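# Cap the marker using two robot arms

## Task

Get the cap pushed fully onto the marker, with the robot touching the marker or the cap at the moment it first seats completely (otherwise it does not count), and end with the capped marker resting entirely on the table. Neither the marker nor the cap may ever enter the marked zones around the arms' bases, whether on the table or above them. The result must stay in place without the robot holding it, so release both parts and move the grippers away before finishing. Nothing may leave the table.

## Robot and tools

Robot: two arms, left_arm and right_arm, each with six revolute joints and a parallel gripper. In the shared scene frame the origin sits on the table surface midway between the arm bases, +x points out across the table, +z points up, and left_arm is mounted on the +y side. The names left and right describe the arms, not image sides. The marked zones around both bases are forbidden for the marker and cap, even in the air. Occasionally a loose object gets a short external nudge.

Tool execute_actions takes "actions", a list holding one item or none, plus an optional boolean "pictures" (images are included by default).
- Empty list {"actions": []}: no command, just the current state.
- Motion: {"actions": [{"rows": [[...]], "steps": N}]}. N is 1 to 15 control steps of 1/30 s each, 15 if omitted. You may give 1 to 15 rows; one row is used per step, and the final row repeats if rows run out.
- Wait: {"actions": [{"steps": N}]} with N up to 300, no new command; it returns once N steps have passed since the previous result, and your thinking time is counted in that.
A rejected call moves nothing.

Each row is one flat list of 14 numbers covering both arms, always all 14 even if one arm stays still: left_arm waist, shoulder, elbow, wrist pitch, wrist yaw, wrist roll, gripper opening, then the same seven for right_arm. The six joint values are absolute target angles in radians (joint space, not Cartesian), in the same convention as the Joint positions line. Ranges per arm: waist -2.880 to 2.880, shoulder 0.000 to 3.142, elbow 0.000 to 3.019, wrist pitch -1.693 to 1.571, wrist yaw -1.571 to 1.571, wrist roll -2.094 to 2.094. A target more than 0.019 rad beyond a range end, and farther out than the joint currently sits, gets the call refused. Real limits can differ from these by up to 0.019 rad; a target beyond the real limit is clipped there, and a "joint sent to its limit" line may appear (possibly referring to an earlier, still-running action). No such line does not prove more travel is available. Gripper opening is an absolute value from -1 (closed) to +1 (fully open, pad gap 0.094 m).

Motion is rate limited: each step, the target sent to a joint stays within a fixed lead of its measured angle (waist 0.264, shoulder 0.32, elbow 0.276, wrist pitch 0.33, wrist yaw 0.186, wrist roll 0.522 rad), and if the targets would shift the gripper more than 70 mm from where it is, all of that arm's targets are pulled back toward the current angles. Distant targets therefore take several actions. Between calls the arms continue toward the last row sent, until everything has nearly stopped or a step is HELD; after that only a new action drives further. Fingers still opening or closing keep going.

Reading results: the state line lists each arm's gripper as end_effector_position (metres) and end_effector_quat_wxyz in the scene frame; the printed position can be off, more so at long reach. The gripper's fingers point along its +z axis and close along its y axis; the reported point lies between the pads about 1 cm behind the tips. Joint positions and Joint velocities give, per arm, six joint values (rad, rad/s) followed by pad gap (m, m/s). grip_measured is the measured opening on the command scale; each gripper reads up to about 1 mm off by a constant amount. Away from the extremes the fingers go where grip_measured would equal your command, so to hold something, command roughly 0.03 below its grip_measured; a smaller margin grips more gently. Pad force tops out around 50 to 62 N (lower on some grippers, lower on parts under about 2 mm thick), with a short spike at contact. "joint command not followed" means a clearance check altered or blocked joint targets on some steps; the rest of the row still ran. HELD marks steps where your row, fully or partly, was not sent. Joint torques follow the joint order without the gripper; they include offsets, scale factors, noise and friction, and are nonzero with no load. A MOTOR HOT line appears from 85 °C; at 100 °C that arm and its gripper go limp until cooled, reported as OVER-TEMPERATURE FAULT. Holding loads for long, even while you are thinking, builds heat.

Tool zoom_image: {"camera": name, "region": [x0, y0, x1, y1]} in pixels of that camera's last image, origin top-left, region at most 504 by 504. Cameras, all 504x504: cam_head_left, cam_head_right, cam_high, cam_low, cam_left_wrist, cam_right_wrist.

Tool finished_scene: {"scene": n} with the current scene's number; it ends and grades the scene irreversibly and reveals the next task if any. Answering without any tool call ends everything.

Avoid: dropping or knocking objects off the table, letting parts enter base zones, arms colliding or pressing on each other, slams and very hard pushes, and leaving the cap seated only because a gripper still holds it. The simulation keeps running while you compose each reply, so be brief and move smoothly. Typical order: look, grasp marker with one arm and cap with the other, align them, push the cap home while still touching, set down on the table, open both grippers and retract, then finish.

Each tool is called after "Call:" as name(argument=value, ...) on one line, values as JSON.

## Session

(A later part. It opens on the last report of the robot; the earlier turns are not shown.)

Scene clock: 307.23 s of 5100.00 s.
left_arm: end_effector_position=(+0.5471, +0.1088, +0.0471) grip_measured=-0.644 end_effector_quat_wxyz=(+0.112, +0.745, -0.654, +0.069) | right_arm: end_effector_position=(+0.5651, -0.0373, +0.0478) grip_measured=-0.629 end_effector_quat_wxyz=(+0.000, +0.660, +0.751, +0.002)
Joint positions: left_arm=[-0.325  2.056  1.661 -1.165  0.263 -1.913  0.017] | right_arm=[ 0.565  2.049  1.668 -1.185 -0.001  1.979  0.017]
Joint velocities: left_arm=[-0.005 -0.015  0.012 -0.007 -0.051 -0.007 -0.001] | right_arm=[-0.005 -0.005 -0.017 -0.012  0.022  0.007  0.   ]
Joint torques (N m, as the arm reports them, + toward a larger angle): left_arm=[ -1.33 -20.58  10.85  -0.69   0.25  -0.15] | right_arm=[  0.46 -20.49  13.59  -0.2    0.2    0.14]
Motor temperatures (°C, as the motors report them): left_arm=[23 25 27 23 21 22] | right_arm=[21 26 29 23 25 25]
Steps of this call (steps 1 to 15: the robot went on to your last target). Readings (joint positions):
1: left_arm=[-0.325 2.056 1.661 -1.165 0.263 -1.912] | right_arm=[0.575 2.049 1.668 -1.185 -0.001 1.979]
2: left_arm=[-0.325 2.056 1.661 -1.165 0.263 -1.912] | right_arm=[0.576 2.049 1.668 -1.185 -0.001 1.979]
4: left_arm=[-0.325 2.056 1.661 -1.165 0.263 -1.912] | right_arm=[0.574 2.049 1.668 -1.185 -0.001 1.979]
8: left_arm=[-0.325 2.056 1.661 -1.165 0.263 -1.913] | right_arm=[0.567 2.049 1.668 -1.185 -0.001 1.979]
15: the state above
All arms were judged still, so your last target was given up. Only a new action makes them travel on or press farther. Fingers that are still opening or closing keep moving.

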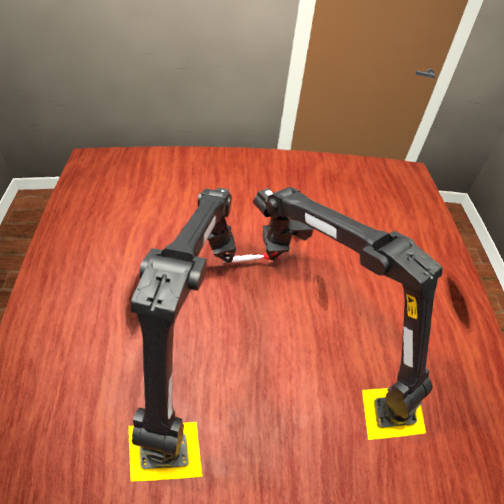

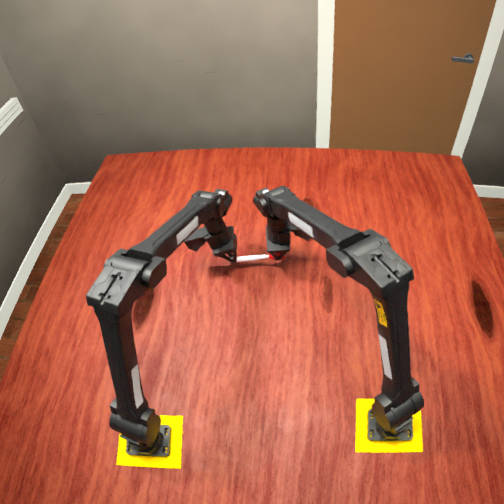

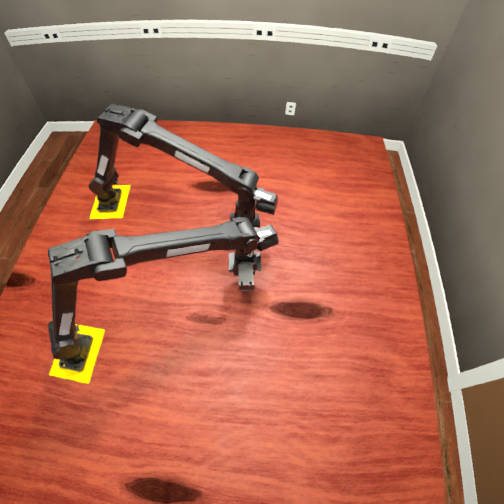

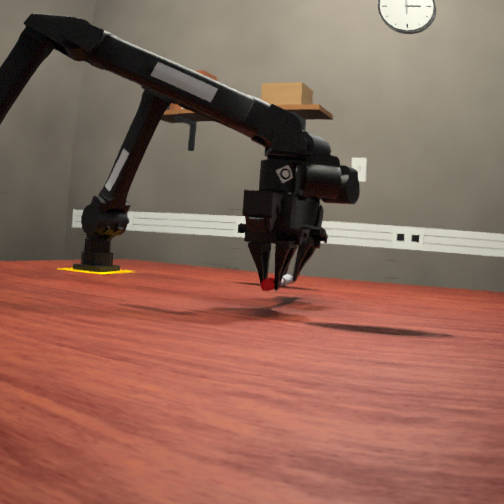

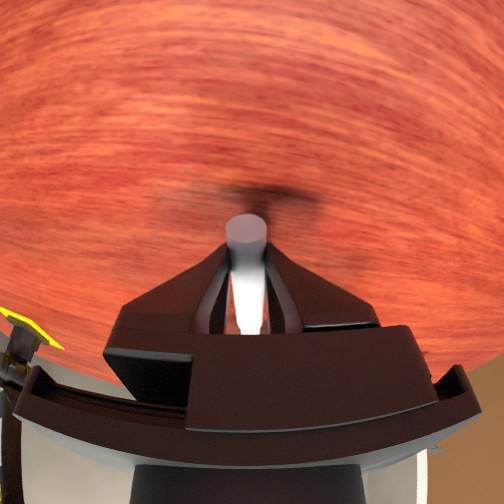

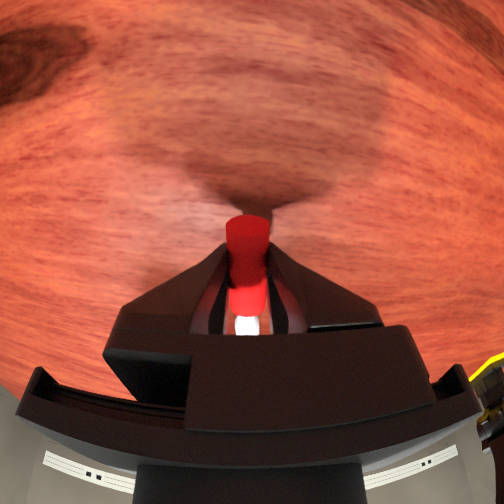

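Call:
execute_actions(actions=[{"rows":[[-0.344,2.045,1.68,-1.18,0.268,-1.93,-0.68,0.575,2.077,1.707,-1.195,0,1.995,-0.66],[-0.344,2.045,1.68,-1.18,0.268,-1.93,-0.68,0.575,2.077,1.707,-1.195,0,1.995,-0.66],[-0.344,2.045,1.68,-1.18,0.268,-1.93,-0.68,0.58,2.077,1.707,-1.195,0,1.995,-0.66],[-0.35,2.045,1.68,-1.18,0.268,-1.93,-0.68,0.585,2.077,1.707,-1.195,0,2.0,-0.66],[-0.35,2.045,1.68,-1.18,0.268,-1.93,-0.68,0.585,2.077,1.707,-1.195,0,2.0,-0.66],[-0.354,2.045,1.68,-1.18,0.268,-1.94,-0.68,0.59,2.077,1.707,-1.195,0,2.007,-0.66]],"steps":15}], pictures=false)

Call:
execute_actions(actions=[{"steps":10}])

Call:
zoom_image(camera="cam_head_left", region=[210,225,300,285])

Call:
zoom_image(camera="cam_head_right", region=[210,225,300,285])

Scene clock: 328.80 s of 5100.00 s.
left_arm: end_effector_position=(+0.5435, +0.0986, +0.0473) grip_measured=-0.644 end_effector_quat_wxyz=(+0.114, +0.745, -0.654, +0.067) | right_arm: end_effector_position=(+0.5588, -0.0269, +0.0478) grip_measured=-0.629 end_effector_quat_wxyz=(+0.001, +0.658, +0.753, +0.002)
Joint positions: left_arm=[-0.342  2.056  1.661 -1.167  0.266 -1.928  0.017] | right_arm=[ 0.585  2.049  1.668 -1.185  0.     1.995  0.017]
Joint velocities: left_arm=[ 0.005 -0.005  0.007  0.012 -0.007 -0.066 -0.   ] | right_arm=[ 0.005  0.005 -0.022 -0.017  0.022 -0.007 -0.001]
Joint torques (N m, as the arm reports them, + toward a larger angle): left_arm=[ -1.12 -20.5   10.82  -0.61   0.25  -0.16] | right_arm=[  1.63 -20.15  13.54  -0.32   0.12   0.18]
Motor temperatures (°C, as the motors report them): left_arm=[23 25 27 23 21 22] | right_arm=[21 26 30 23 25 25]
Steps of this call (steps 1 to 90: nothing new was sent; then 18.07 s passed at rest; steps 91 to 105: all 15 steps of this action). Readings (joint positions):
91: left_arm=[-0.325 2.056 1.661 -1.165 0.264 -1.914] | right_arm=[0.565 2.049 1.668 -1.185 -0.001 1.980]
92: left_arm=[-0.325 2.056 1.661 -1.165 0.265 -1.915] | right_arm=[0.565 2.049 1.668 -1.185 -0.001 1.981]
94: left_arm=[-0.327 2.056 1.661 -1.165 0.265 -1.917] | right_arm=[0.566 2.049 1.668 -1.185 -0.001 1.983]
98: left_arm=[-0.333 2.056 1.661 -1.165 0.265 -1.924] | right_arm=[0.575 2.049 1.668 -1.185 -0.001 1.990]
105: the state above

Scene clock: 329.13 s of 5100.00 s.
left_arm: end_effector_position=(+0.5435, +0.0986, +0.0473) grip_measured=-0.644 end_effector_quat_wxyz=(+0.114, +0.745, -0.653, +0.067) | right_arm: end_effector_position=(+0.5588, -0.0269, +0.0478) grip_measured=-0.629 end_effector_quat_wxyz=(+0.001, +0.659, +0.752, +0.002)
Joint positions: left_arm=[-0.342  2.056  1.661 -1.167  0.266 -1.929  0.017] | right_arm=[ 0.585  2.049  1.668 -1.185  0.     1.996  0.017]
Joint velocities: left_arm=[-0.005 -0.015  0.017  0.012  0.007 -0.007 -0.001] | right_arm=[-0.005 -0.015 -0.012  0.002 -0.051  0.022  0.001]
Joint torques (N m, as the arm reports them, + toward a larger angle): left_arm=[ -1.25 -20.56  10.82  -0.63   0.24  -0.16] | right_arm=[  1.7  -20.49  13.54  -0.26   0.14   0.16]
Motor temperatures (°C, as the motors report them): left_arm=[23 25 27 23 21 22] | right_arm=[21 26 30 23 25 25]
Steps of this call (steps 1 to 10: the robot went on to your last target). Readings (joint positions):
1: left_arm=[-0.342 2.056 1.661 -1.167 0.266 -1.928] | right_arm=[0.585 2.049 1.668 -1.185 0.000 1.996]
2: left_arm=[-0.342 2.056 1.661 -1.167 0.266 -1.928] | right_arm=[0.585 2.049 1.668 -1.185 0.000 1.996]
4: left_arm=[-0.342 2.056 1.661 -1.167 0.266 -1.929] | right_arm=[0.585 2.049 1.668 -1.185 0.000 1.996]
8: left_arm=[-0.342 2.056 1.661 -1.167 0.266 -1.929] | right_arm=[0.585 2.049 1.668 -1.185 0.000 1.996]
10: the state above

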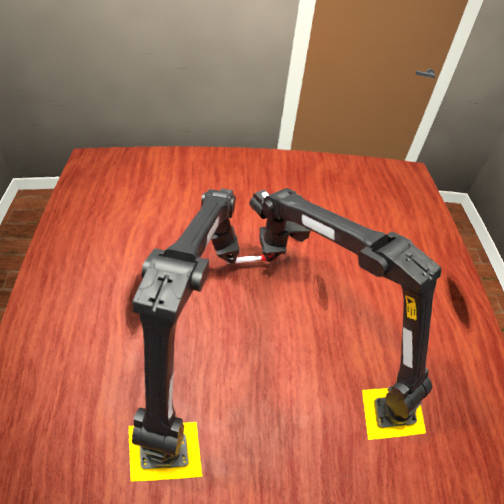

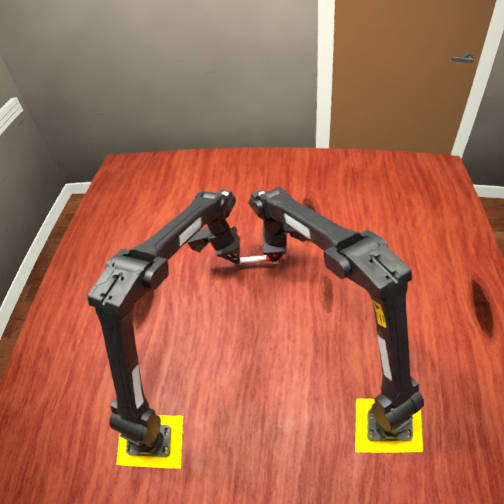

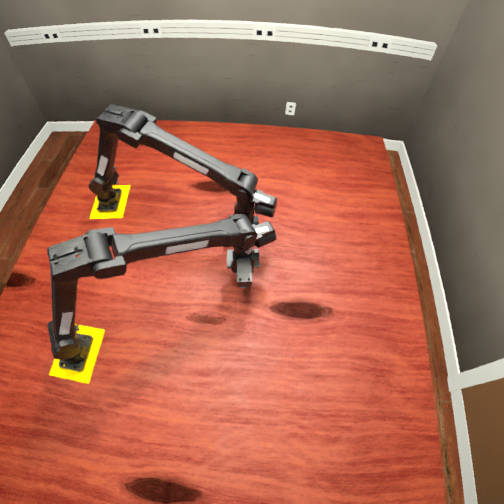

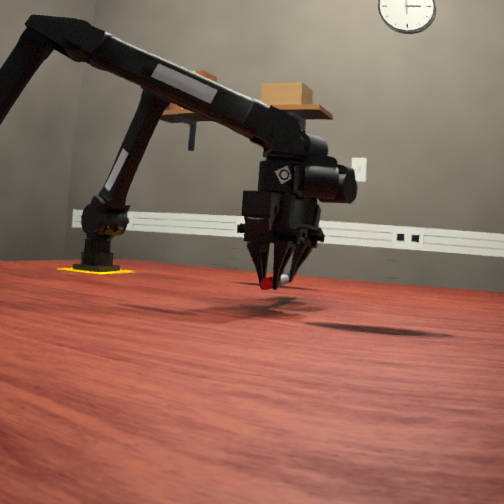

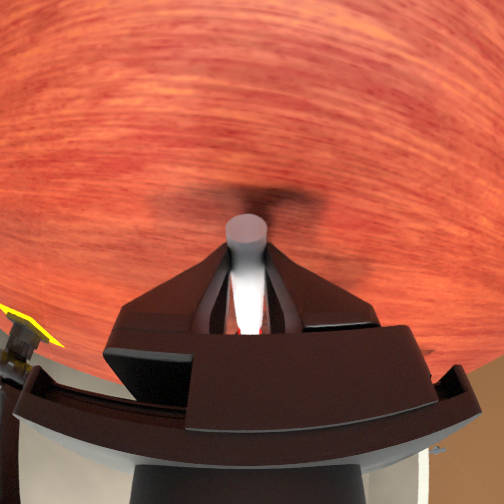

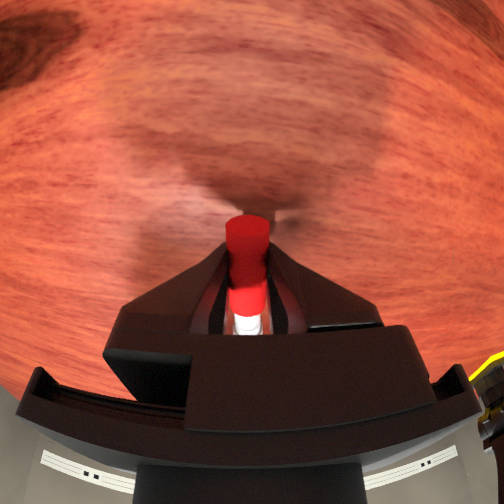

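Region (210, 225, 300, 285) of cam_head_left's 504x504 image, scaled by 5.600, with more detail than that image has.

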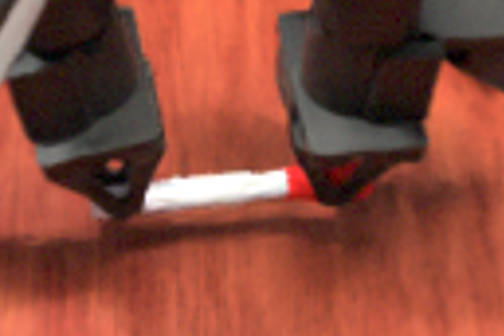

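Region (210, 225, 300, 285) of cam_head_right's 504x504 image, scaled by 5.600, with more detail than that image has.

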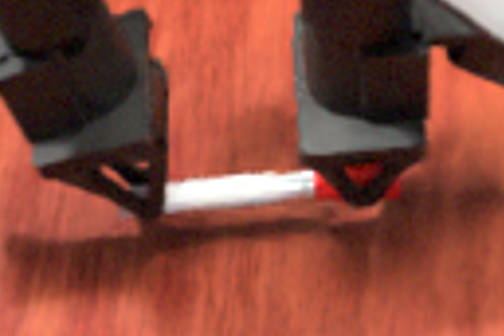

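Going in. Continue.

Call:
execute_actions(actions=[{"rows":[[-0.364,2.045,1.68,-1.18,0.27,-1.948,-0.68,0.6,2.077,1.707,-1.195,0,2.015,-0.67]],"steps":12}], pictures=false)

Call:
execute_actions(actions=[{"rows":[[-0.378,2.045,1.68,-1.18,0.27,-1.955,-0.68,0.614,2.077,1.707,-1.195,0,2.025,-0.67]],"steps":15}], pictures=false)

Call:
execute_actions(actions=[{"steps":8}])

Call:
zoom_image(camera="cam_head_left", region=[210,225,300,285])

Scene clock: 341.77 s of 5100.00 s.
left_arm: end_effector_position=(+0.5419, +0.0935, +0.0473) grip_measured=-0.644 end_effector_quat_wxyz=(+0.116, +0.745, -0.653, +0.066) | right_arm: end_effector_position=(+0.5559, -0.0224, +0.0478) grip_measured=-0.629 end_effector_quat_wxyz=(+0.001, +0.658, +0.753, +0.002)
Joint positions: left_arm=[-0.351  2.056  1.661 -1.167  0.267 -1.938  0.017] | right_arm=[ 0.594  2.049  1.668 -1.185  0.     2.004  0.017]
Joint velocities: left_arm=[ 0.005 -0.024 -0.002 -0.002 -0.081  0.007 -0.001] | right_arm=[-0.005 -0.015  0.002 -0.007  0.022  0.051  0.   ]
Joint torques (N m, as the arm reports them, + toward a larger angle): left_arm=[ -1.3  -20.63  10.83  -0.6    0.27  -0.16] | right_arm=[  1.8  -21.29  13.7   -0.24   0.08   0.17]
Motor temperatures (°C, as the motors report them): left_arm=[23 25 28 23 21 22] | right_arm=[21 26 30 23 25 25]
Steps of this call (steps 1 to 15: the robot went on to your last target; steps 16 to 90: nothing new was sent; then 9.23 s passed at rest; steps 91 to 102: all 12 steps of this action). Readings (joint positions):
91: left_arm=[-0.343 2.056 1.661 -1.167 0.266 -1.931] | right_arm=[0.585 2.049 1.668 -1.185 0.000 1.998]
92: left_arm=[-0.343 2.056 1.661 -1.167 0.267 -1.932] | right_arm=[0.586 2.049 1.668 -1.185 0.000 1.999]
94: left_arm=[-0.345 2.056 1.661 -1.167 0.267 -1.934] | right_arm=[0.587 2.049 1.668 -1.185 0.000 2.001]
98: left_arm=[-0.349 2.056 1.661 -1.167 0.267 -1.937] | right_arm=[0.592 2.049 1.668 -1.185 0.000 2.003]
102: the state above

Scene clock: 342.27 s of 5100.00 s.
left_arm: end_effector_position=(+0.5410, +0.0937, +0.0465) grip_measured=-0.644 end_effector_quat_wxyz=(+0.116, +0.745, -0.654, +0.065) | right_arm: end_effector_position=(+0.5538, -0.0191, +0.0476) grip_measured=-0.629 end_effector_quat_wxyz=(+0.002, +0.660, +0.751, +0.002)
Joint positions: left_arm=[-0.351  2.056  1.659 -1.167  0.267 -1.937  0.017] | right_arm=[ 0.601  2.049  1.668 -1.185  0.002  2.016  0.017]
Joint velocities: left_arm=[-0.005  0.005 -0.002  0.002  0.007  0.022 -0.   ] | right_arm=[-0.005 -0.015  0.022  0.012  0.051  0.037  0.   ]
Joint torques (N m, as the arm reports them, + toward a larger angle): left_arm=[ -0.17 -19.58   9.3   -0.06   0.14  -0.05] | right_arm=[  1.78 -19.09  13.51  -0.37   0.11   0.18]
Motor temperatures (°C, as the motors report them): left_arm=[23 25 28 23 21 22] | right_arm=[21 26 30 23 25 25]
A step of this action was HELD (marked below), so the robot has no last target. An arm can still carry out its HELD step.
Steps of this call (steps 1 to 15: all 15 steps of this action). Readings (joint positions):
1: left_arm=[-0.351 2.056 1.661 -1.167 0.267 -1.938] | right_arm=[0.595 2.049 1.668 -1.185 0.000 2.005] HELD
2: left_arm=[-0.351 2.056 1.661 -1.167 0.267 -1.938] | right_arm=[0.595 2.049 1.668 -1.185 0.000 2.007] HELD
3: left_arm=[-0.351 2.056 1.661 -1.167 0.267 -1.938] | right_arm=[0.596 2.049 1.668 -1.185 0.001 2.009] HELD
4: left_arm=[-0.351 2.056 1.661 -1.167 0.267 -1.938] | right_arm=[0.598 2.049 1.668 -1.185 0.001 2.010] HELD
5: left_arm=[-0.351 2.056 1.661 -1.167 0.267 -1.937] | right_arm=[0.599 2.049 1.668 -1.185 0.002 2.012] HELD
6: left_arm=[-0.351 2.056 1.660 -1.167 0.267 -1.937] | right_arm=[0.600 2.049 1.668 -1.185 0.002 2.013] HELD
7: left_arm=[-0.351 2.056 1.660 -1.167 0.267 -1.937] | right_arm=[0.600 2.049 1.668 -1.185 0.002 2.013] HELD
8: left_arm=[-0.351 2.056 1.659 -1.167 0.267 -1.937] | right_arm=[0.601 2.049 1.668 -1.185 0.002 2.014] HELD
9: left_arm=[-0.351 2.056 1.659 -1.167 0.267 -1.937] | right_arm=[0.601 2.049 1.668 -1.185 0.002 2.015] HELD
10: left_arm=[-0.351 2.056 1.659 -1.167 0.267 -1.937] | right_arm=[0.601 2.049 1.668 -1.185 0.002 2.015] HELD
11: left_arm=[-0.351 2.056 1.659 -1.167 0.267 -1.937] | right_arm=[0.601 2.049 1.668 -1.185 0.002 2.015] HELD
12: left_arm=[-0.351 2.056 1.659 -1.167 0.267 -1.937] | right_arm=[0.601 2.049 1.668 -1.185 0.002 2.015] HELD
13: left_arm=[-0.351 2.056 1.659 -1.167 0.267 -1.937] | right_arm=[0.601 2.049 1.668 -1.185 0.002 2.015] HELD
14: left_arm=[-0.351 2.056 1.659 -1.167 0.267 -1.937] | right_arm=[0.601 2.049 1.668 -1.185 0.002 2.016] HELD
15: the state above HELD
joint command not followed: on one or more control steps a check withheld the commanded joint targets of the left arm, and it was not sent them on those steps. On the call's last step the targets were still withheld.
cause: the commanded joint targets would bring a part of the robot too close to another arm (this arm's wrist (the part past joint 4) and the other arm's wrist (the part past joint 4)); next, command targets that bring no part of the robot closer to that arm.

Scene clock: 342.53 s of 5100.00 s.
left_arm: end_effector_position=(+0.5410, +0.0937, +0.0465) grip_measured=-0.644 end_effector_quat_wxyz=(+0.116, +0.745, -0.654, +0.065) | right_arm: end_effector_position=(+0.5538, -0.0191, +0.0476) grip_measured=-0.629 end_effector_quat_wxyz=(+0.002, +0.660, +0.751, +0.002)
Joint positions: left_arm=[-0.351  2.056  1.659 -1.167  0.267 -1.937  0.017] | right_arm=[ 0.601  2.049  1.668 -1.185  0.002  2.016  0.017]
Joint velocities: left_arm=[-0.005 -0.005 -0.012 -0.027 -0.066 -0.007  0.001] | right_arm=[-0.005 -0.015  0.002 -0.017 -0.051 -0.007  0.   ]
Joint torques (N m, as the arm reports them, + toward a larger angle): left_arm=[ -0.25 -19.47   9.28  -0.05   0.15  -0.05] | right_arm=[  1.9  -20.51  13.61  -0.37   0.05   0.16]
Motor temperatures (°C, as the motors report them): left_arm=[23 25 28 23 21 22] | right_arm=[21 26 30 23 25 25]
Steps of this call (steps 1 to 8: nothing new was sent). Readings (joint positions):
1: left_arm=[-0.351 2.056 1.659 -1.167 0.267 -1.937] | right_arm=[0.601 2.049 1.668 -1.185 0.002 2.016]
2: left_arm=[-0.351 2.056 1.659 -1.167 0.267 -1.937] | right_arm=[0.601 2.049 1.668 -1.185 0.002 2.016]
4: left_arm=[-0.351 2.056 1.659 -1.167 0.267 -1.937] | right_arm=[0.601 2.049 1.668 -1.185 0.002 2.016]
8: the state above

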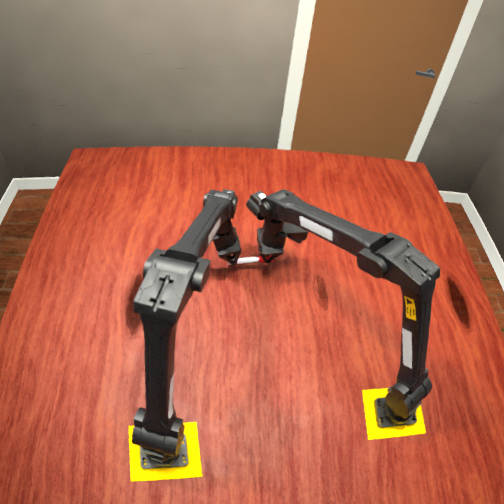

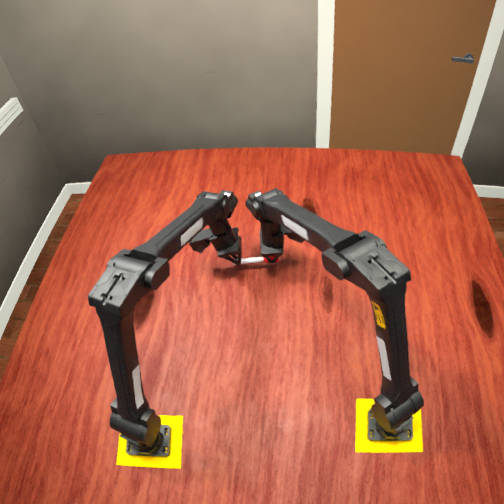

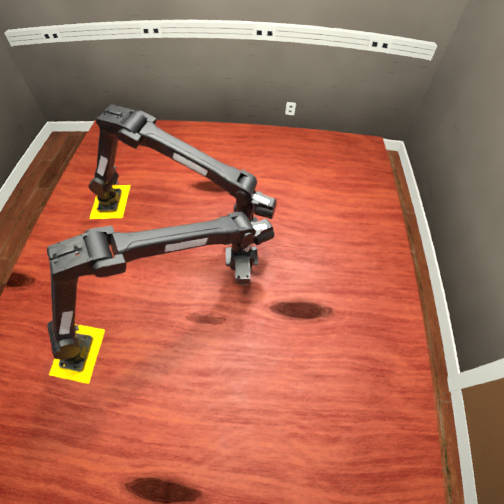

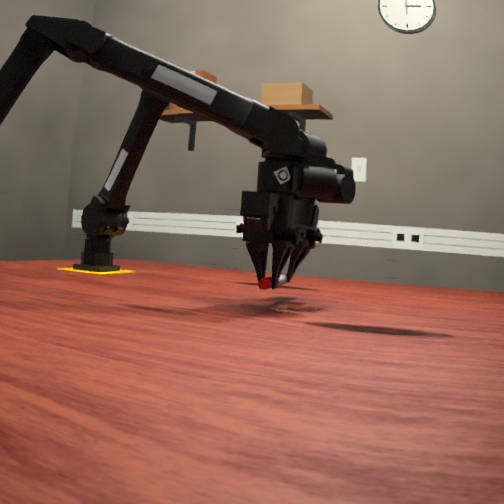

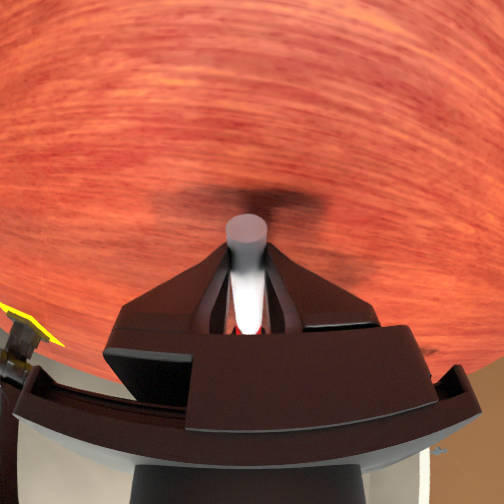

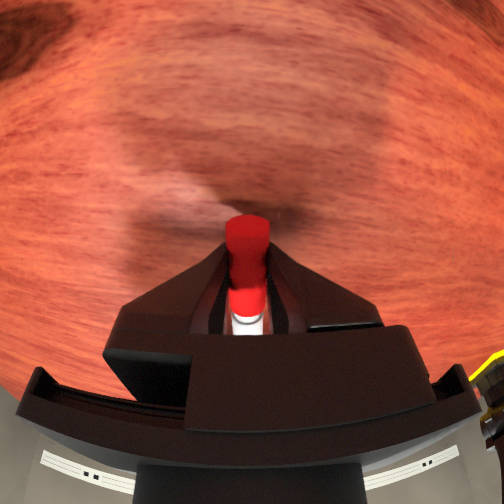

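Region (210, 225, 300, 285) of cam_head_left's 504x504 image, scaled by 5.600, with more detail than that image has.

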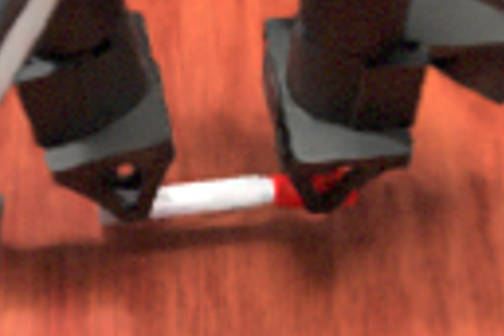

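Call:
execute_actions(actions=[{"rows":[[-0.351,2.045,1.68,-1.17,0.268,-1.94,-0.68,0.6,2.077,1.69,-1.185,0,2.016,0.1]],"steps":12}], pictures=false)

Call:
execute_actions(actions=[{"rows":[[-0.351,2.045,1.68,-1.17,0.268,-1.94,-0.68,0.57,2.077,1.66,-1.17,0,1.98,0.1],[-0.351,2.045,1.68,-1.17,0.268,-1.94,-0.68,0.56,2.077,1.66,-1.17,0,1.98,0.1],[-0.351,2.045,1.68,-1.17,0.268,-1.94,-0.68,0.55,2.077,1.66,-1.17,0,1.98,0.1],[-0.351,2.045,1.68,-1.17,0.268,-1.94,-0.68,0.54,2.077,1.66,-1.16,-0.04,1.96,0.1],[-0.351,2.045,1.68,-1.17,0.268,-1.94,-0.68,0.53,2.077,1.655,-1.16,-0.08,1.96,0.1],[-0.351,2.045,1.68,-1.17,0.268,-1.94,-0.68,0.52,2.077,1.65,-1.15,-0.12,1.94,0.1],[-0.351,2.045,1.68,-1.17,0.268,-1.94,-0.68,0.51,2.077,1.645,-1.15,-0.17,1.94,0.1],[-0.351,2.045,1.68,-1.17,0.268,-1.94,-0.68,0.5,2.077,1.64,-1.14,-0.22,1.92,0.1],[-0.351,2.045,1.68,-1.17,0.268,-1.94,-0.68,0.49,2.077,1.635,-1.14,-0.27,1.92,0.1],[-0.351,2.045,1.68,-1.17,0.268,-1.94,-0.68,0.48,2.085,1.63,-1.13,-0.32,1.9,0.1],[-0.351,2.045,1.68,-1.17,0.268,-1.94,-0.68,0.47,2.085,1.625,-1.13,-0.37,1.9,0.1],[-0.351,2.045,1.68,-1.17,0.268,-1.94,-0.68,0.465,2.085,1.621,-1.123,-0.42,1.9,0.1],[-0.351,2.045,1.68,-1.17,0.268,-1.94,-0.68,0.463,2.085,1.621,-1.123,-0.46,1.9,0.1],[-0.351,2.045,1.68,-1.17,0.268,-1.94,-0.68,0.463,2.085,1.621,-1.123,-0.502,1.9,0.1]],"steps":15}], pictures=false)

Call:
execute_actions(actions=[{"steps":20}])

Call:
zoom_image(camera="cam_low", region=[220,230,340,310])

Scene clock: 370.33 s of 5100.00 s.
left_arm: end_effector_position=(+0.5410, +0.0937, +0.0465) grip_measured=-0.644 end_effector_quat_wxyz=(+0.116, +0.745, -0.654, +0.065) | right_arm: end_effector_position=(+0.5538, -0.0191, +0.0476) grip_measured=+0.098 end_effector_quat_wxyz=(+0.002, +0.660, +0.751, +0.002)
Joint positions: left_arm=[-0.351  2.056  1.659 -1.167  0.267 -1.937  0.017] | right_arm=[ 0.601  2.049  1.668 -1.185  0.002  2.016  0.052]
Joint velocities: left_arm=[-0.024 -0.015  0.007 -0.012 -0.022  0.007 -0.   ] | right_arm=[ 0.005 -0.005  0.002 -0.002  0.007  0.095 -0.   ]
Joint torques (N m, as the arm reports them, + toward a larger angle): left_arm=[ -0.25 -20.47  11.03  -0.18   0.18  -0.07] | right_arm=[  0.53 -20.02  11.77  -0.05   0.07   0.01]
Motor temperatures (°C, as the motors report them): left_arm=[23 25 27 23 21 22] | right_arm=[21 27 30 23 25 25]
Steps of this call (steps 1 to 90: nothing new was sent; then 24.40 s passed at rest; steps 91 to 102: all 12 steps of this action). Readings (joint positions):
91: left_arm=[-0.351 2.056 1.659 -1.167 0.267 -1.937] | right_arm=[0.601 2.049 1.668 -1.185 0.002 2.016]
92: left_arm=[-0.351 2.056 1.659 -1.167 0.267 -1.937] | right_arm=[0.601 2.049 1.668 -1.185 0.002 2.016]
94: left_arm=[-0.351 2.056 1.659 -1.167 0.267 -1.937] | right_arm=[0.601 2.049 1.668 -1.185 0.002 2.016]
98: left_arm=[-0.351 2.056 1.659 -1.167 0.267 -1.937] | right_arm=[0.601 2.049 1.668 -1.185 0.002 2.016]
102: the state above

Scene clock: 370.83 s of 5100.00 s.
left_arm: end_effector_position=(+0.5410, +0.0937, +0.0465) grip_measured=-0.644 end_effector_quat_wxyz=(+0.116, +0.745, -0.654, +0.065) | right_arm: end_effector_position=(+0.5576, -0.0280, +0.0483) grip_measured=+0.098 end_effector_quat_wxyz=(-0.222, +0.661, +0.711, +0.092)
Joint positions: left_arm=[-0.351  2.056  1.659 -1.167  0.267 -1.937  0.017] | right_arm=[ 0.453  2.056  1.625 -1.141 -0.486  1.924  0.052]
Joint velocities: left_arm=[-0.015 -0.005 -0.012 -0.002  0.022 -0.051 -0.001] | right_arm=[-0.151  0.034 -0.032  0.012 -0.286 -0.081  0.001]
Joint torques (N m, as the arm reports them, + toward a larger angle): left_arm=[ -0.25 -20.55  11.02  -0.18   0.17  -0.06] | right_arm=[  3.1  -20.34   9.32   0.42  -0.28  -0.03]
Motor temperatures (°C, as the motors report them): left_arm=[23 25 27 23 21 22] | right_arm=[21 27 30 23 25 25]
Steps of this call (steps 1 to 15: all 15 steps of this action). Readings (joint positions):
1: left_arm=[-0.351 2.056 1.659 -1.167 0.267 -1.937] | right_arm=[0.599 2.049 1.668 -1.185 0.002 2.012]
2: left_arm=[-0.351 2.056 1.659 -1.167 0.267 -1.937] | right_arm=[0.597 2.049 1.667 -1.185 0.001 2.008]
4: left_arm=[-0.351 2.056 1.659 -1.167 0.267 -1.937] | right_arm=[0.585 2.049 1.665 -1.184 -0.019 1.998]
8: left_arm=[-0.351 2.056 1.659 -1.167 0.267 -1.937] | right_arm=[0.537 2.049 1.654 -1.166 -0.181 1.969]
15: the state above

Scene clock: 371.50 s of 5100.00 s.
left_arm: end_effector_position=(+0.5410, +0.0937, +0.0465) grip_measured=-0.644 end_effector_quat_wxyz=(+0.116, +0.745, -0.654, +0.065) | right_arm: end_effector_position=(+0.5547, -0.0234, +0.0467) grip_measured=+0.098 end_effector_quat_wxyz=(-0.228, +0.654, +0.715, +0.095)
Joint positions: left_arm=[-0.351  2.056  1.659 -1.167  0.267 -1.937  0.017] | right_arm=[ 0.458  2.06   1.624 -1.138 -0.5    1.911  0.052]
Joint velocities: left_arm=[ 0.005  0.005  0.012  0.007  0.095 -0.007  0.   ] | right_arm=[-0.005 -0.005 -0.007  0.017  0.051 -0.007  0.   ]
Joint torques (N m, as the arm reports them, + toward a larger angle): left_arm=[ -0.28 -20.58  11.04  -0.18   0.18  -0.07] | right_arm=[  1.65 -20.93   9.17   0.57  -0.28   0.  ]
Motor temperatures (°C, as the motors report them): left_arm=[23 25 27 23 21 22] | right_arm=[21 27 30 23 25 25]
Steps of this call (steps 1 to 20: the robot went on to your last target). Readings (joint positions):
1: left_arm=[-0.351 2.056 1.659 -1.167 0.267 -1.937] | right_arm=[0.449 2.057 1.624 -1.140 -0.493 1.922]
2: left_arm=[-0.351 2.056 1.659 -1.167 0.267 -1.937] | right_arm=[0.448 2.059 1.624 -1.140 -0.496 1.919]
4: left_arm=[-0.351 2.056 1.659 -1.167 0.267 -1.937] | right_arm=[0.449 2.060 1.624 -1.139 -0.499 1.916]
8: left_arm=[-0.351 2.056 1.659 -1.167 0.267 -1.937] | right_arm=[0.456 2.060 1.624 -1.138 -0.500 1.913]
20: the state above

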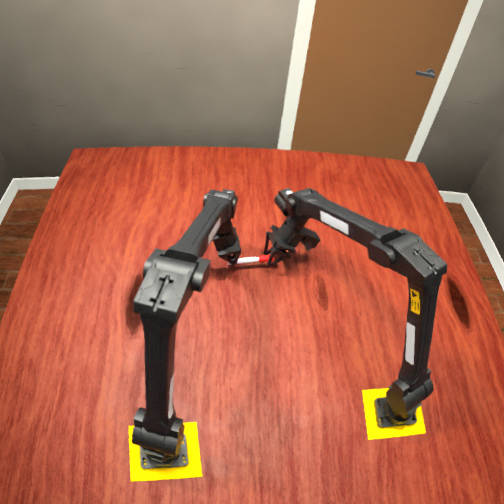

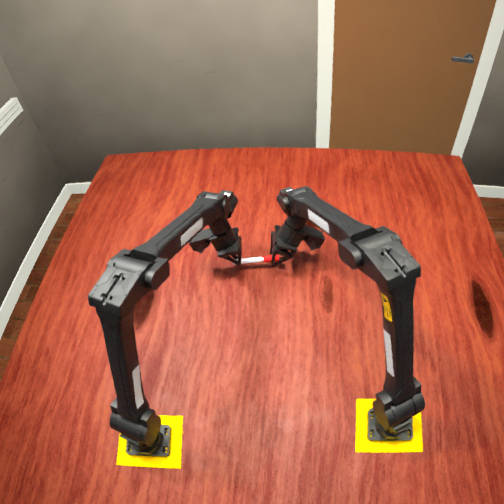

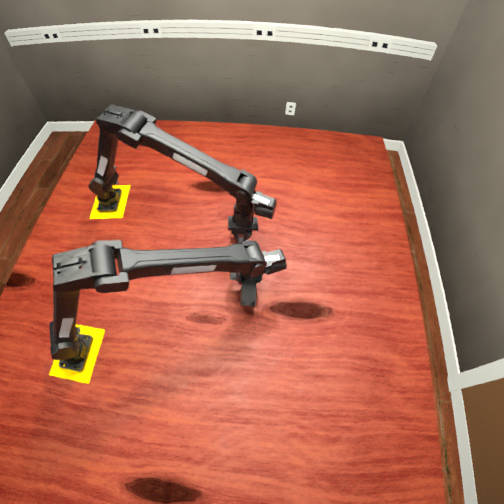

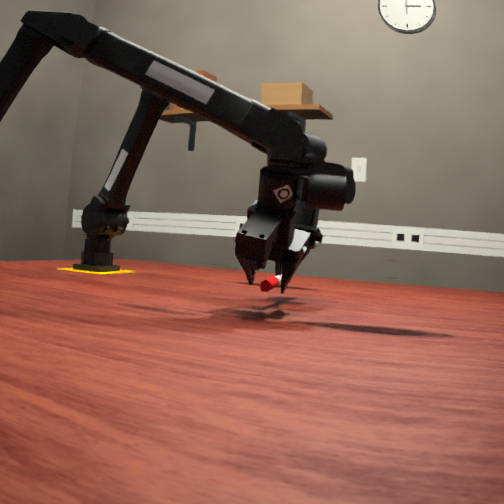

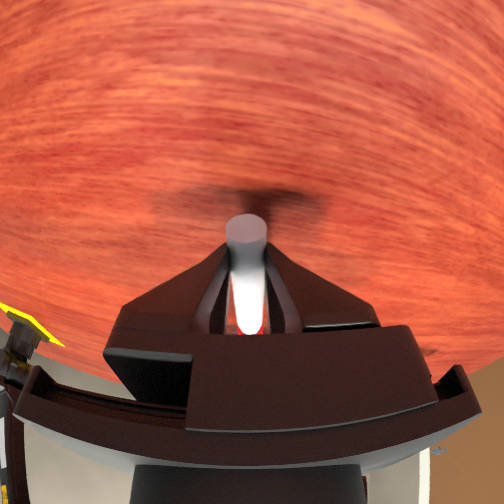

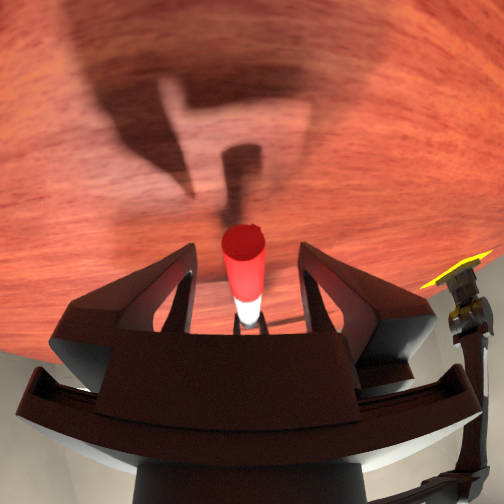

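Region (220, 230, 340, 310) of cam_low's 504x504 image, scaled by 4.200, with more detail than that image has.

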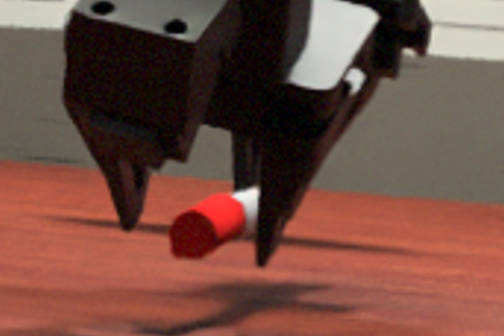

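Call:
execute_actions(actions=[{"rows":[[-0.351,2.045,1.68,-1.17,0.268,-1.94,-0.68,0.463,2.085,1.621,-1.118,-0.502,1.86,-0.3]],"steps":10}], pictures=false)

Call:
execute_actions(actions=[{"rows":[[-0.36,2.045,1.68,-1.17,0.268,-1.94,-0.68,0.463,2.085,1.63,-1.125,-0.502,1.87,-0.67]],"steps":12}], pictures=false)

Call:
execute_actions(actions=[{"rows":[[-0.385,2.045,1.69,-1.15,0.285,-1.94,-0.68,0.488,2.085,1.64,-1.118,-0.52,1.875,-0.67]],"steps":15}], pictures=false)

Call:
execute_actions(actions=[{"rows":[[-0.415,2.045,1.69,-1.14,0.305,-1.94,-0.68,0.518,2.085,1.64,-1.11,-0.54,1.875,-0.67]],"steps":15}])

Call:
zoom_image(camera="cam_head_left", region=[220,240,290,280])

Scene clock: 386.97 s of 5100.00 s.
left_arm: end_effector_position=(+0.5410, +0.0937, +0.0465) grip_measured=-0.644 end_effector_quat_wxyz=(+0.116, +0.745, -0.654, +0.065) | right_arm: end_effector_position=(+0.5557, -0.0230, +0.0467) grip_measured=-0.298 end_effector_quat_wxyz=(-0.226, +0.641, +0.727, +0.101)
Joint positions: left_arm=[-0.351  2.056  1.659 -1.167  0.267 -1.937  0.017] | right_arm=[ 0.458  2.06   1.624 -1.134 -0.5    1.875  0.033]
Joint velocities: left_arm=[-0.005 -0.034 -0.002 -0.007  0.007  0.037  0.001] | right_arm=[-0.015  0.005 -0.012 -0.002  0.066 -0.066  0.   ]
Joint torques (N m, as the arm reports them, + toward a larger angle): left_arm=[ -0.22 -20.51  11.04  -0.19   0.17  -0.07] | right_arm=[  1.04 -19.88   9.25   0.49  -0.22   0.  ]
Motor temperatures (°C, as the motors report them): left_arm=[23 26 28 23 21 22] | right_arm=[21 27 29 23 25 25]
Steps of this call (steps 1 to 15: the robot went on to your last target; steps 16 to 90: nothing new was sent; then 12.13 s passed at rest; steps 91 to 100: all 10 steps of this action). Readings (joint positions):
91: left_arm=[-0.351 2.056 1.659 -1.167 0.267 -1.937] | right_arm=[0.458 2.060 1.624 -1.137 -0.500 1.904]
92: left_arm=[-0.351 2.056 1.659 -1.167 0.267 -1.937] | right_arm=[0.458 2.060 1.624 -1.136 -0.500 1.897]
94: left_arm=[-0.351 2.056 1.659 -1.167 0.267 -1.937] | right_arm=[0.458 2.060 1.624 -1.134 -0.500 1.888]
98: left_arm=[-0.351 2.056 1.659 -1.167 0.267 -1.937] | right_arm=[0.458 2.060 1.624 -1.134 -0.500 1.878]
100: the state above

Scene clock: 387.37 s of 5100.00 s.
left_arm: end_effector_position=(+0.5410, +0.0937, +0.0465) grip_measured=-0.644 end_effector_quat_wxyz=(+0.116, +0.745, -0.654, +0.065) | right_arm: end_effector_position=(+0.5557, -0.0230, +0.0467) grip_measured=-0.634 end_effector_quat_wxyz=(-0.226, +0.640, +0.727, +0.101)
Joint positions: left_arm=[-0.351  2.056  1.659 -1.167  0.267 -1.937  0.017] | right_arm=[ 0.458  2.06   1.624 -1.134 -0.5    1.875  0.017]
Joint velocities: left_arm=[ 0.005  0.005 -0.002  0.012 -0.007  0.066 -0.   ] | right_arm=[-0.005 -0.005  0.007  0.007 -0.022 -0.051  0.001]
Joint torques (N m, as the arm reports them, + toward a larger angle): left_arm=[ -1.04 -20.52  11.04  -0.17   0.17  -0.07] | right_arm=[  1.01 -20.16  10.13   0.5   -0.29   0.09]
Motor temperatures (°C, as the motors report them): left_arm=[23 26 28 23 21 22] | right_arm=[21 27 29 23 25 25]
Steps of this call (steps 1 to 12: all 12 steps of this action). Readings (joint positions):
1: left_arm=[-0.351 2.056 1.659 -1.167 0.267 -1.937] | right_arm=[0.458 2.060 1.624 -1.134 -0.500 1.875]
2: left_arm=[-0.351 2.056 1.659 -1.167 0.267 -1.937] | right_arm=[0.458 2.060 1.624 -1.134 -0.500 1.875]
4: left_arm=[-0.351 2.056 1.659 -1.167 0.267 -1.937] | right_arm=[0.458 2.060 1.624 -1.134 -0.500 1.875]
8: left_arm=[-0.351 2.056 1.659 -1.167 0.267 -1.937] | right_arm=[0.458 2.060 1.624 -1.134 -0.500 1.875]
12: the state above

Scene clock: 387.87 s of 5100.00 s.
left_arm: end_effector_position=(+0.5406, +0.0924, +0.0467) grip_measured=-0.644 end_effector_quat_wxyz=(+0.118, +0.745, -0.654, +0.066) | right_arm: end_effector_position=(+0.5550, -0.0217, +0.0471) grip_measured=-0.634 end_effector_quat_wxyz=(-0.228, +0.640, +0.727, +0.102)
Joint positions: left_arm=[-0.352  2.056  1.659 -1.167  0.271 -1.937  0.017] | right_arm=[ 0.459  2.06   1.624 -1.134 -0.505  1.875  0.017]
Joint velocities: left_arm=[-0.005 -0.005 -0.012  0.002 -0.007 -0.007  0.   ] | right_arm=[-0.015 -0.005 -0.017 -0.007  0.066  0.022 -0.   ]
Joint torques (N m, as the arm reports them, + toward a larger angle): left_arm=[ -3.23 -20.48  11.97   0.67   0.74  -0.07] | right_arm=[  3.09 -20.36  11.16   0.75  -0.68   0.08]
Motor temperatures (°C, as the motors report them): left_arm=[23 26 28 23 21 22] | right_arm=[21 27 29 23 25 25]
Steps of this call (steps 1 to 15: all 15 steps of this action). Readings (joint positions):
1: left_arm=[-0.352 2.056 1.659 -1.167 0.271 -1.937] | right_arm=[0.459 2.060 1.624 -1.134 -0.505 1.875]
2: left_arm=[-0.352 2.056 1.659 -1.167 0.271 -1.937] | right_arm=[0.459 2.060 1.624 -1.134 -0.505 1.875]
4: left_arm=[-0.352 2.056 1.659 -1.167 0.271 -1.937] | right_arm=[0.459 2.060 1.624 -1.134 -0.505 1.875]
8: left_arm=[-0.352 2.056 1.659 -1.167 0.271 -1.937] | right_arm=[0.459 2.060 1.624 -1.134 -0.505 1.875]
15: the state above

Scene clock: 388.37 s of 5100.00 s.
left_arm: end_effector_position=(+0.5401, +0.0905, +0.0470) grip_measured=-0.644 end_effector_quat_wxyz=(+0.121, +0.744, -0.654, +0.067) | right_arm: end_effector_position=(+0.5536, -0.0197, +0.0458) grip_measured=-0.634 end_effector_quat_wxyz=(-0.231, +0.638, +0.727, +0.101)
Joint positions: left_arm=[-0.353  2.056  1.659 -1.167  0.277 -1.937  0.017] | right_arm=[ 0.462  2.063  1.624 -1.133 -0.51   1.875  0.017]
Joint velocities: left_arm=[-0.015  0.005  0.017  0.007 -0.007 -0.007 -0.001] | right_arm=[-0.005  0.005  0.002 -0.022 -0.022 -0.037  0.001]
Joint torques (N m, as the arm reports them, + toward a larger angle): left_arm=[ -5.81 -20.71  11.96   1.08   1.31  -0.07] | right_arm=[  5.15 -19.81  11.     0.91  -1.16   0.1 ]
Motor temperatures (°C, as the motors report them): left_arm=[23 26 28 23 21 22] | right_arm=[21 27 29 23 25 25]
Steps of this call (steps 1 to 15: all 15 steps of this action). Readings (joint positions):
1: left_arm=[-0.353 2.056 1.659 -1.167 0.276 -1.937] | right_arm=[0.460 2.060 1.624 -1.133 -0.510 1.875]
2: left_arm=[-0.353 2.056 1.659 -1.167 0.277 -1.937] | right_arm=[0.461 2.060 1.624 -1.133 -0.510 1.875]
4: left_arm=[-0.353 2.056 1.659 -1.167 0.277 -1.937] | right_arm=[0.462 2.062 1.624 -1.133 -0.510 1.875]
8: left_arm=[-0.353 2.056 1.659 -1.167 0.277 -1.937] | right_arm=[0.462 2.063 1.624 -1.133 -0.510 1.875]
15: the state above

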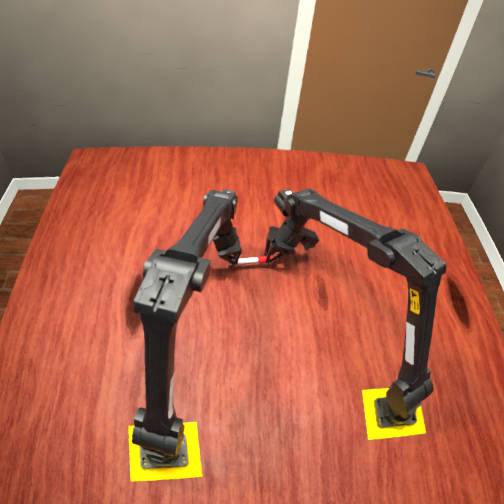

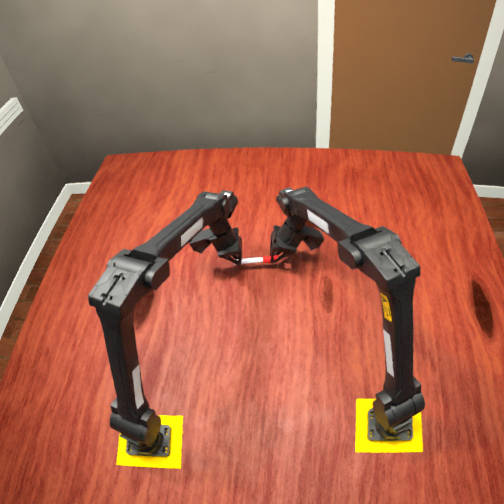

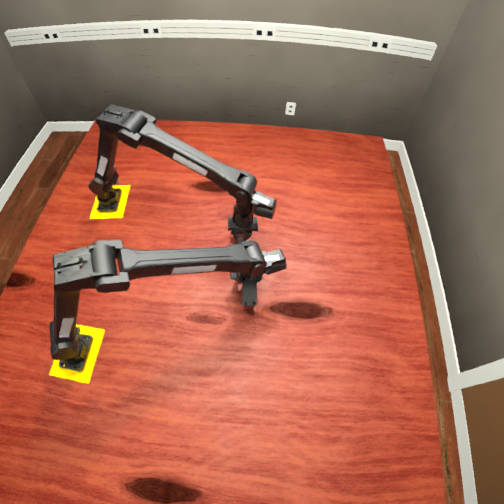

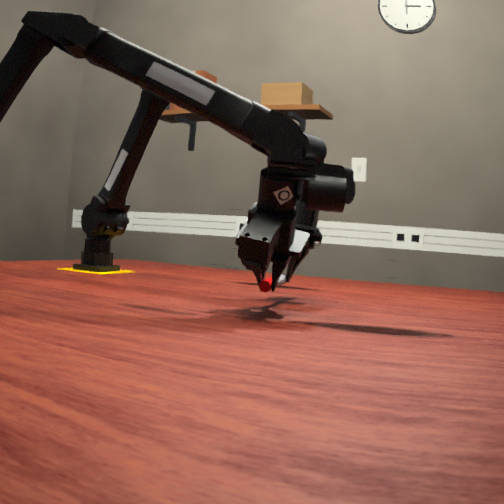

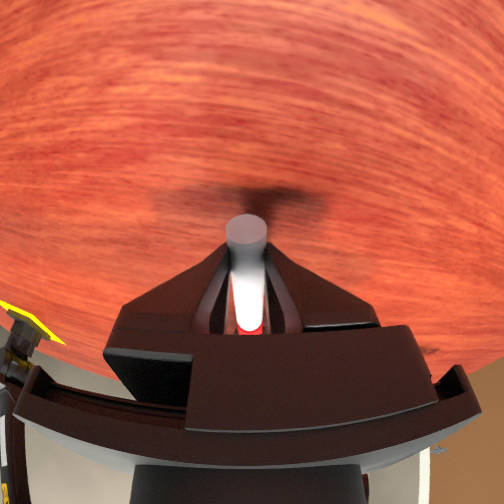

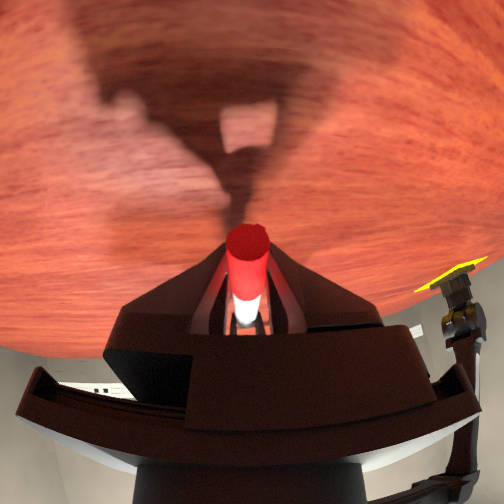

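Region (220, 240, 290, 280) of cam_head_left's 504x504 image, scaled by 7.200, with more detail than that image has; it fills the top 288 rows of this view, and the rest is white.

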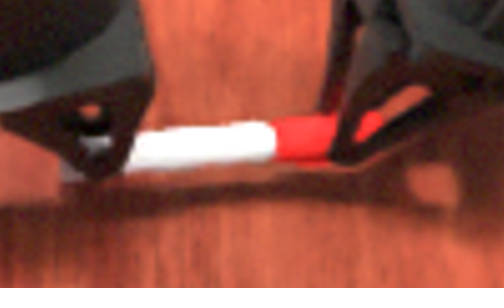

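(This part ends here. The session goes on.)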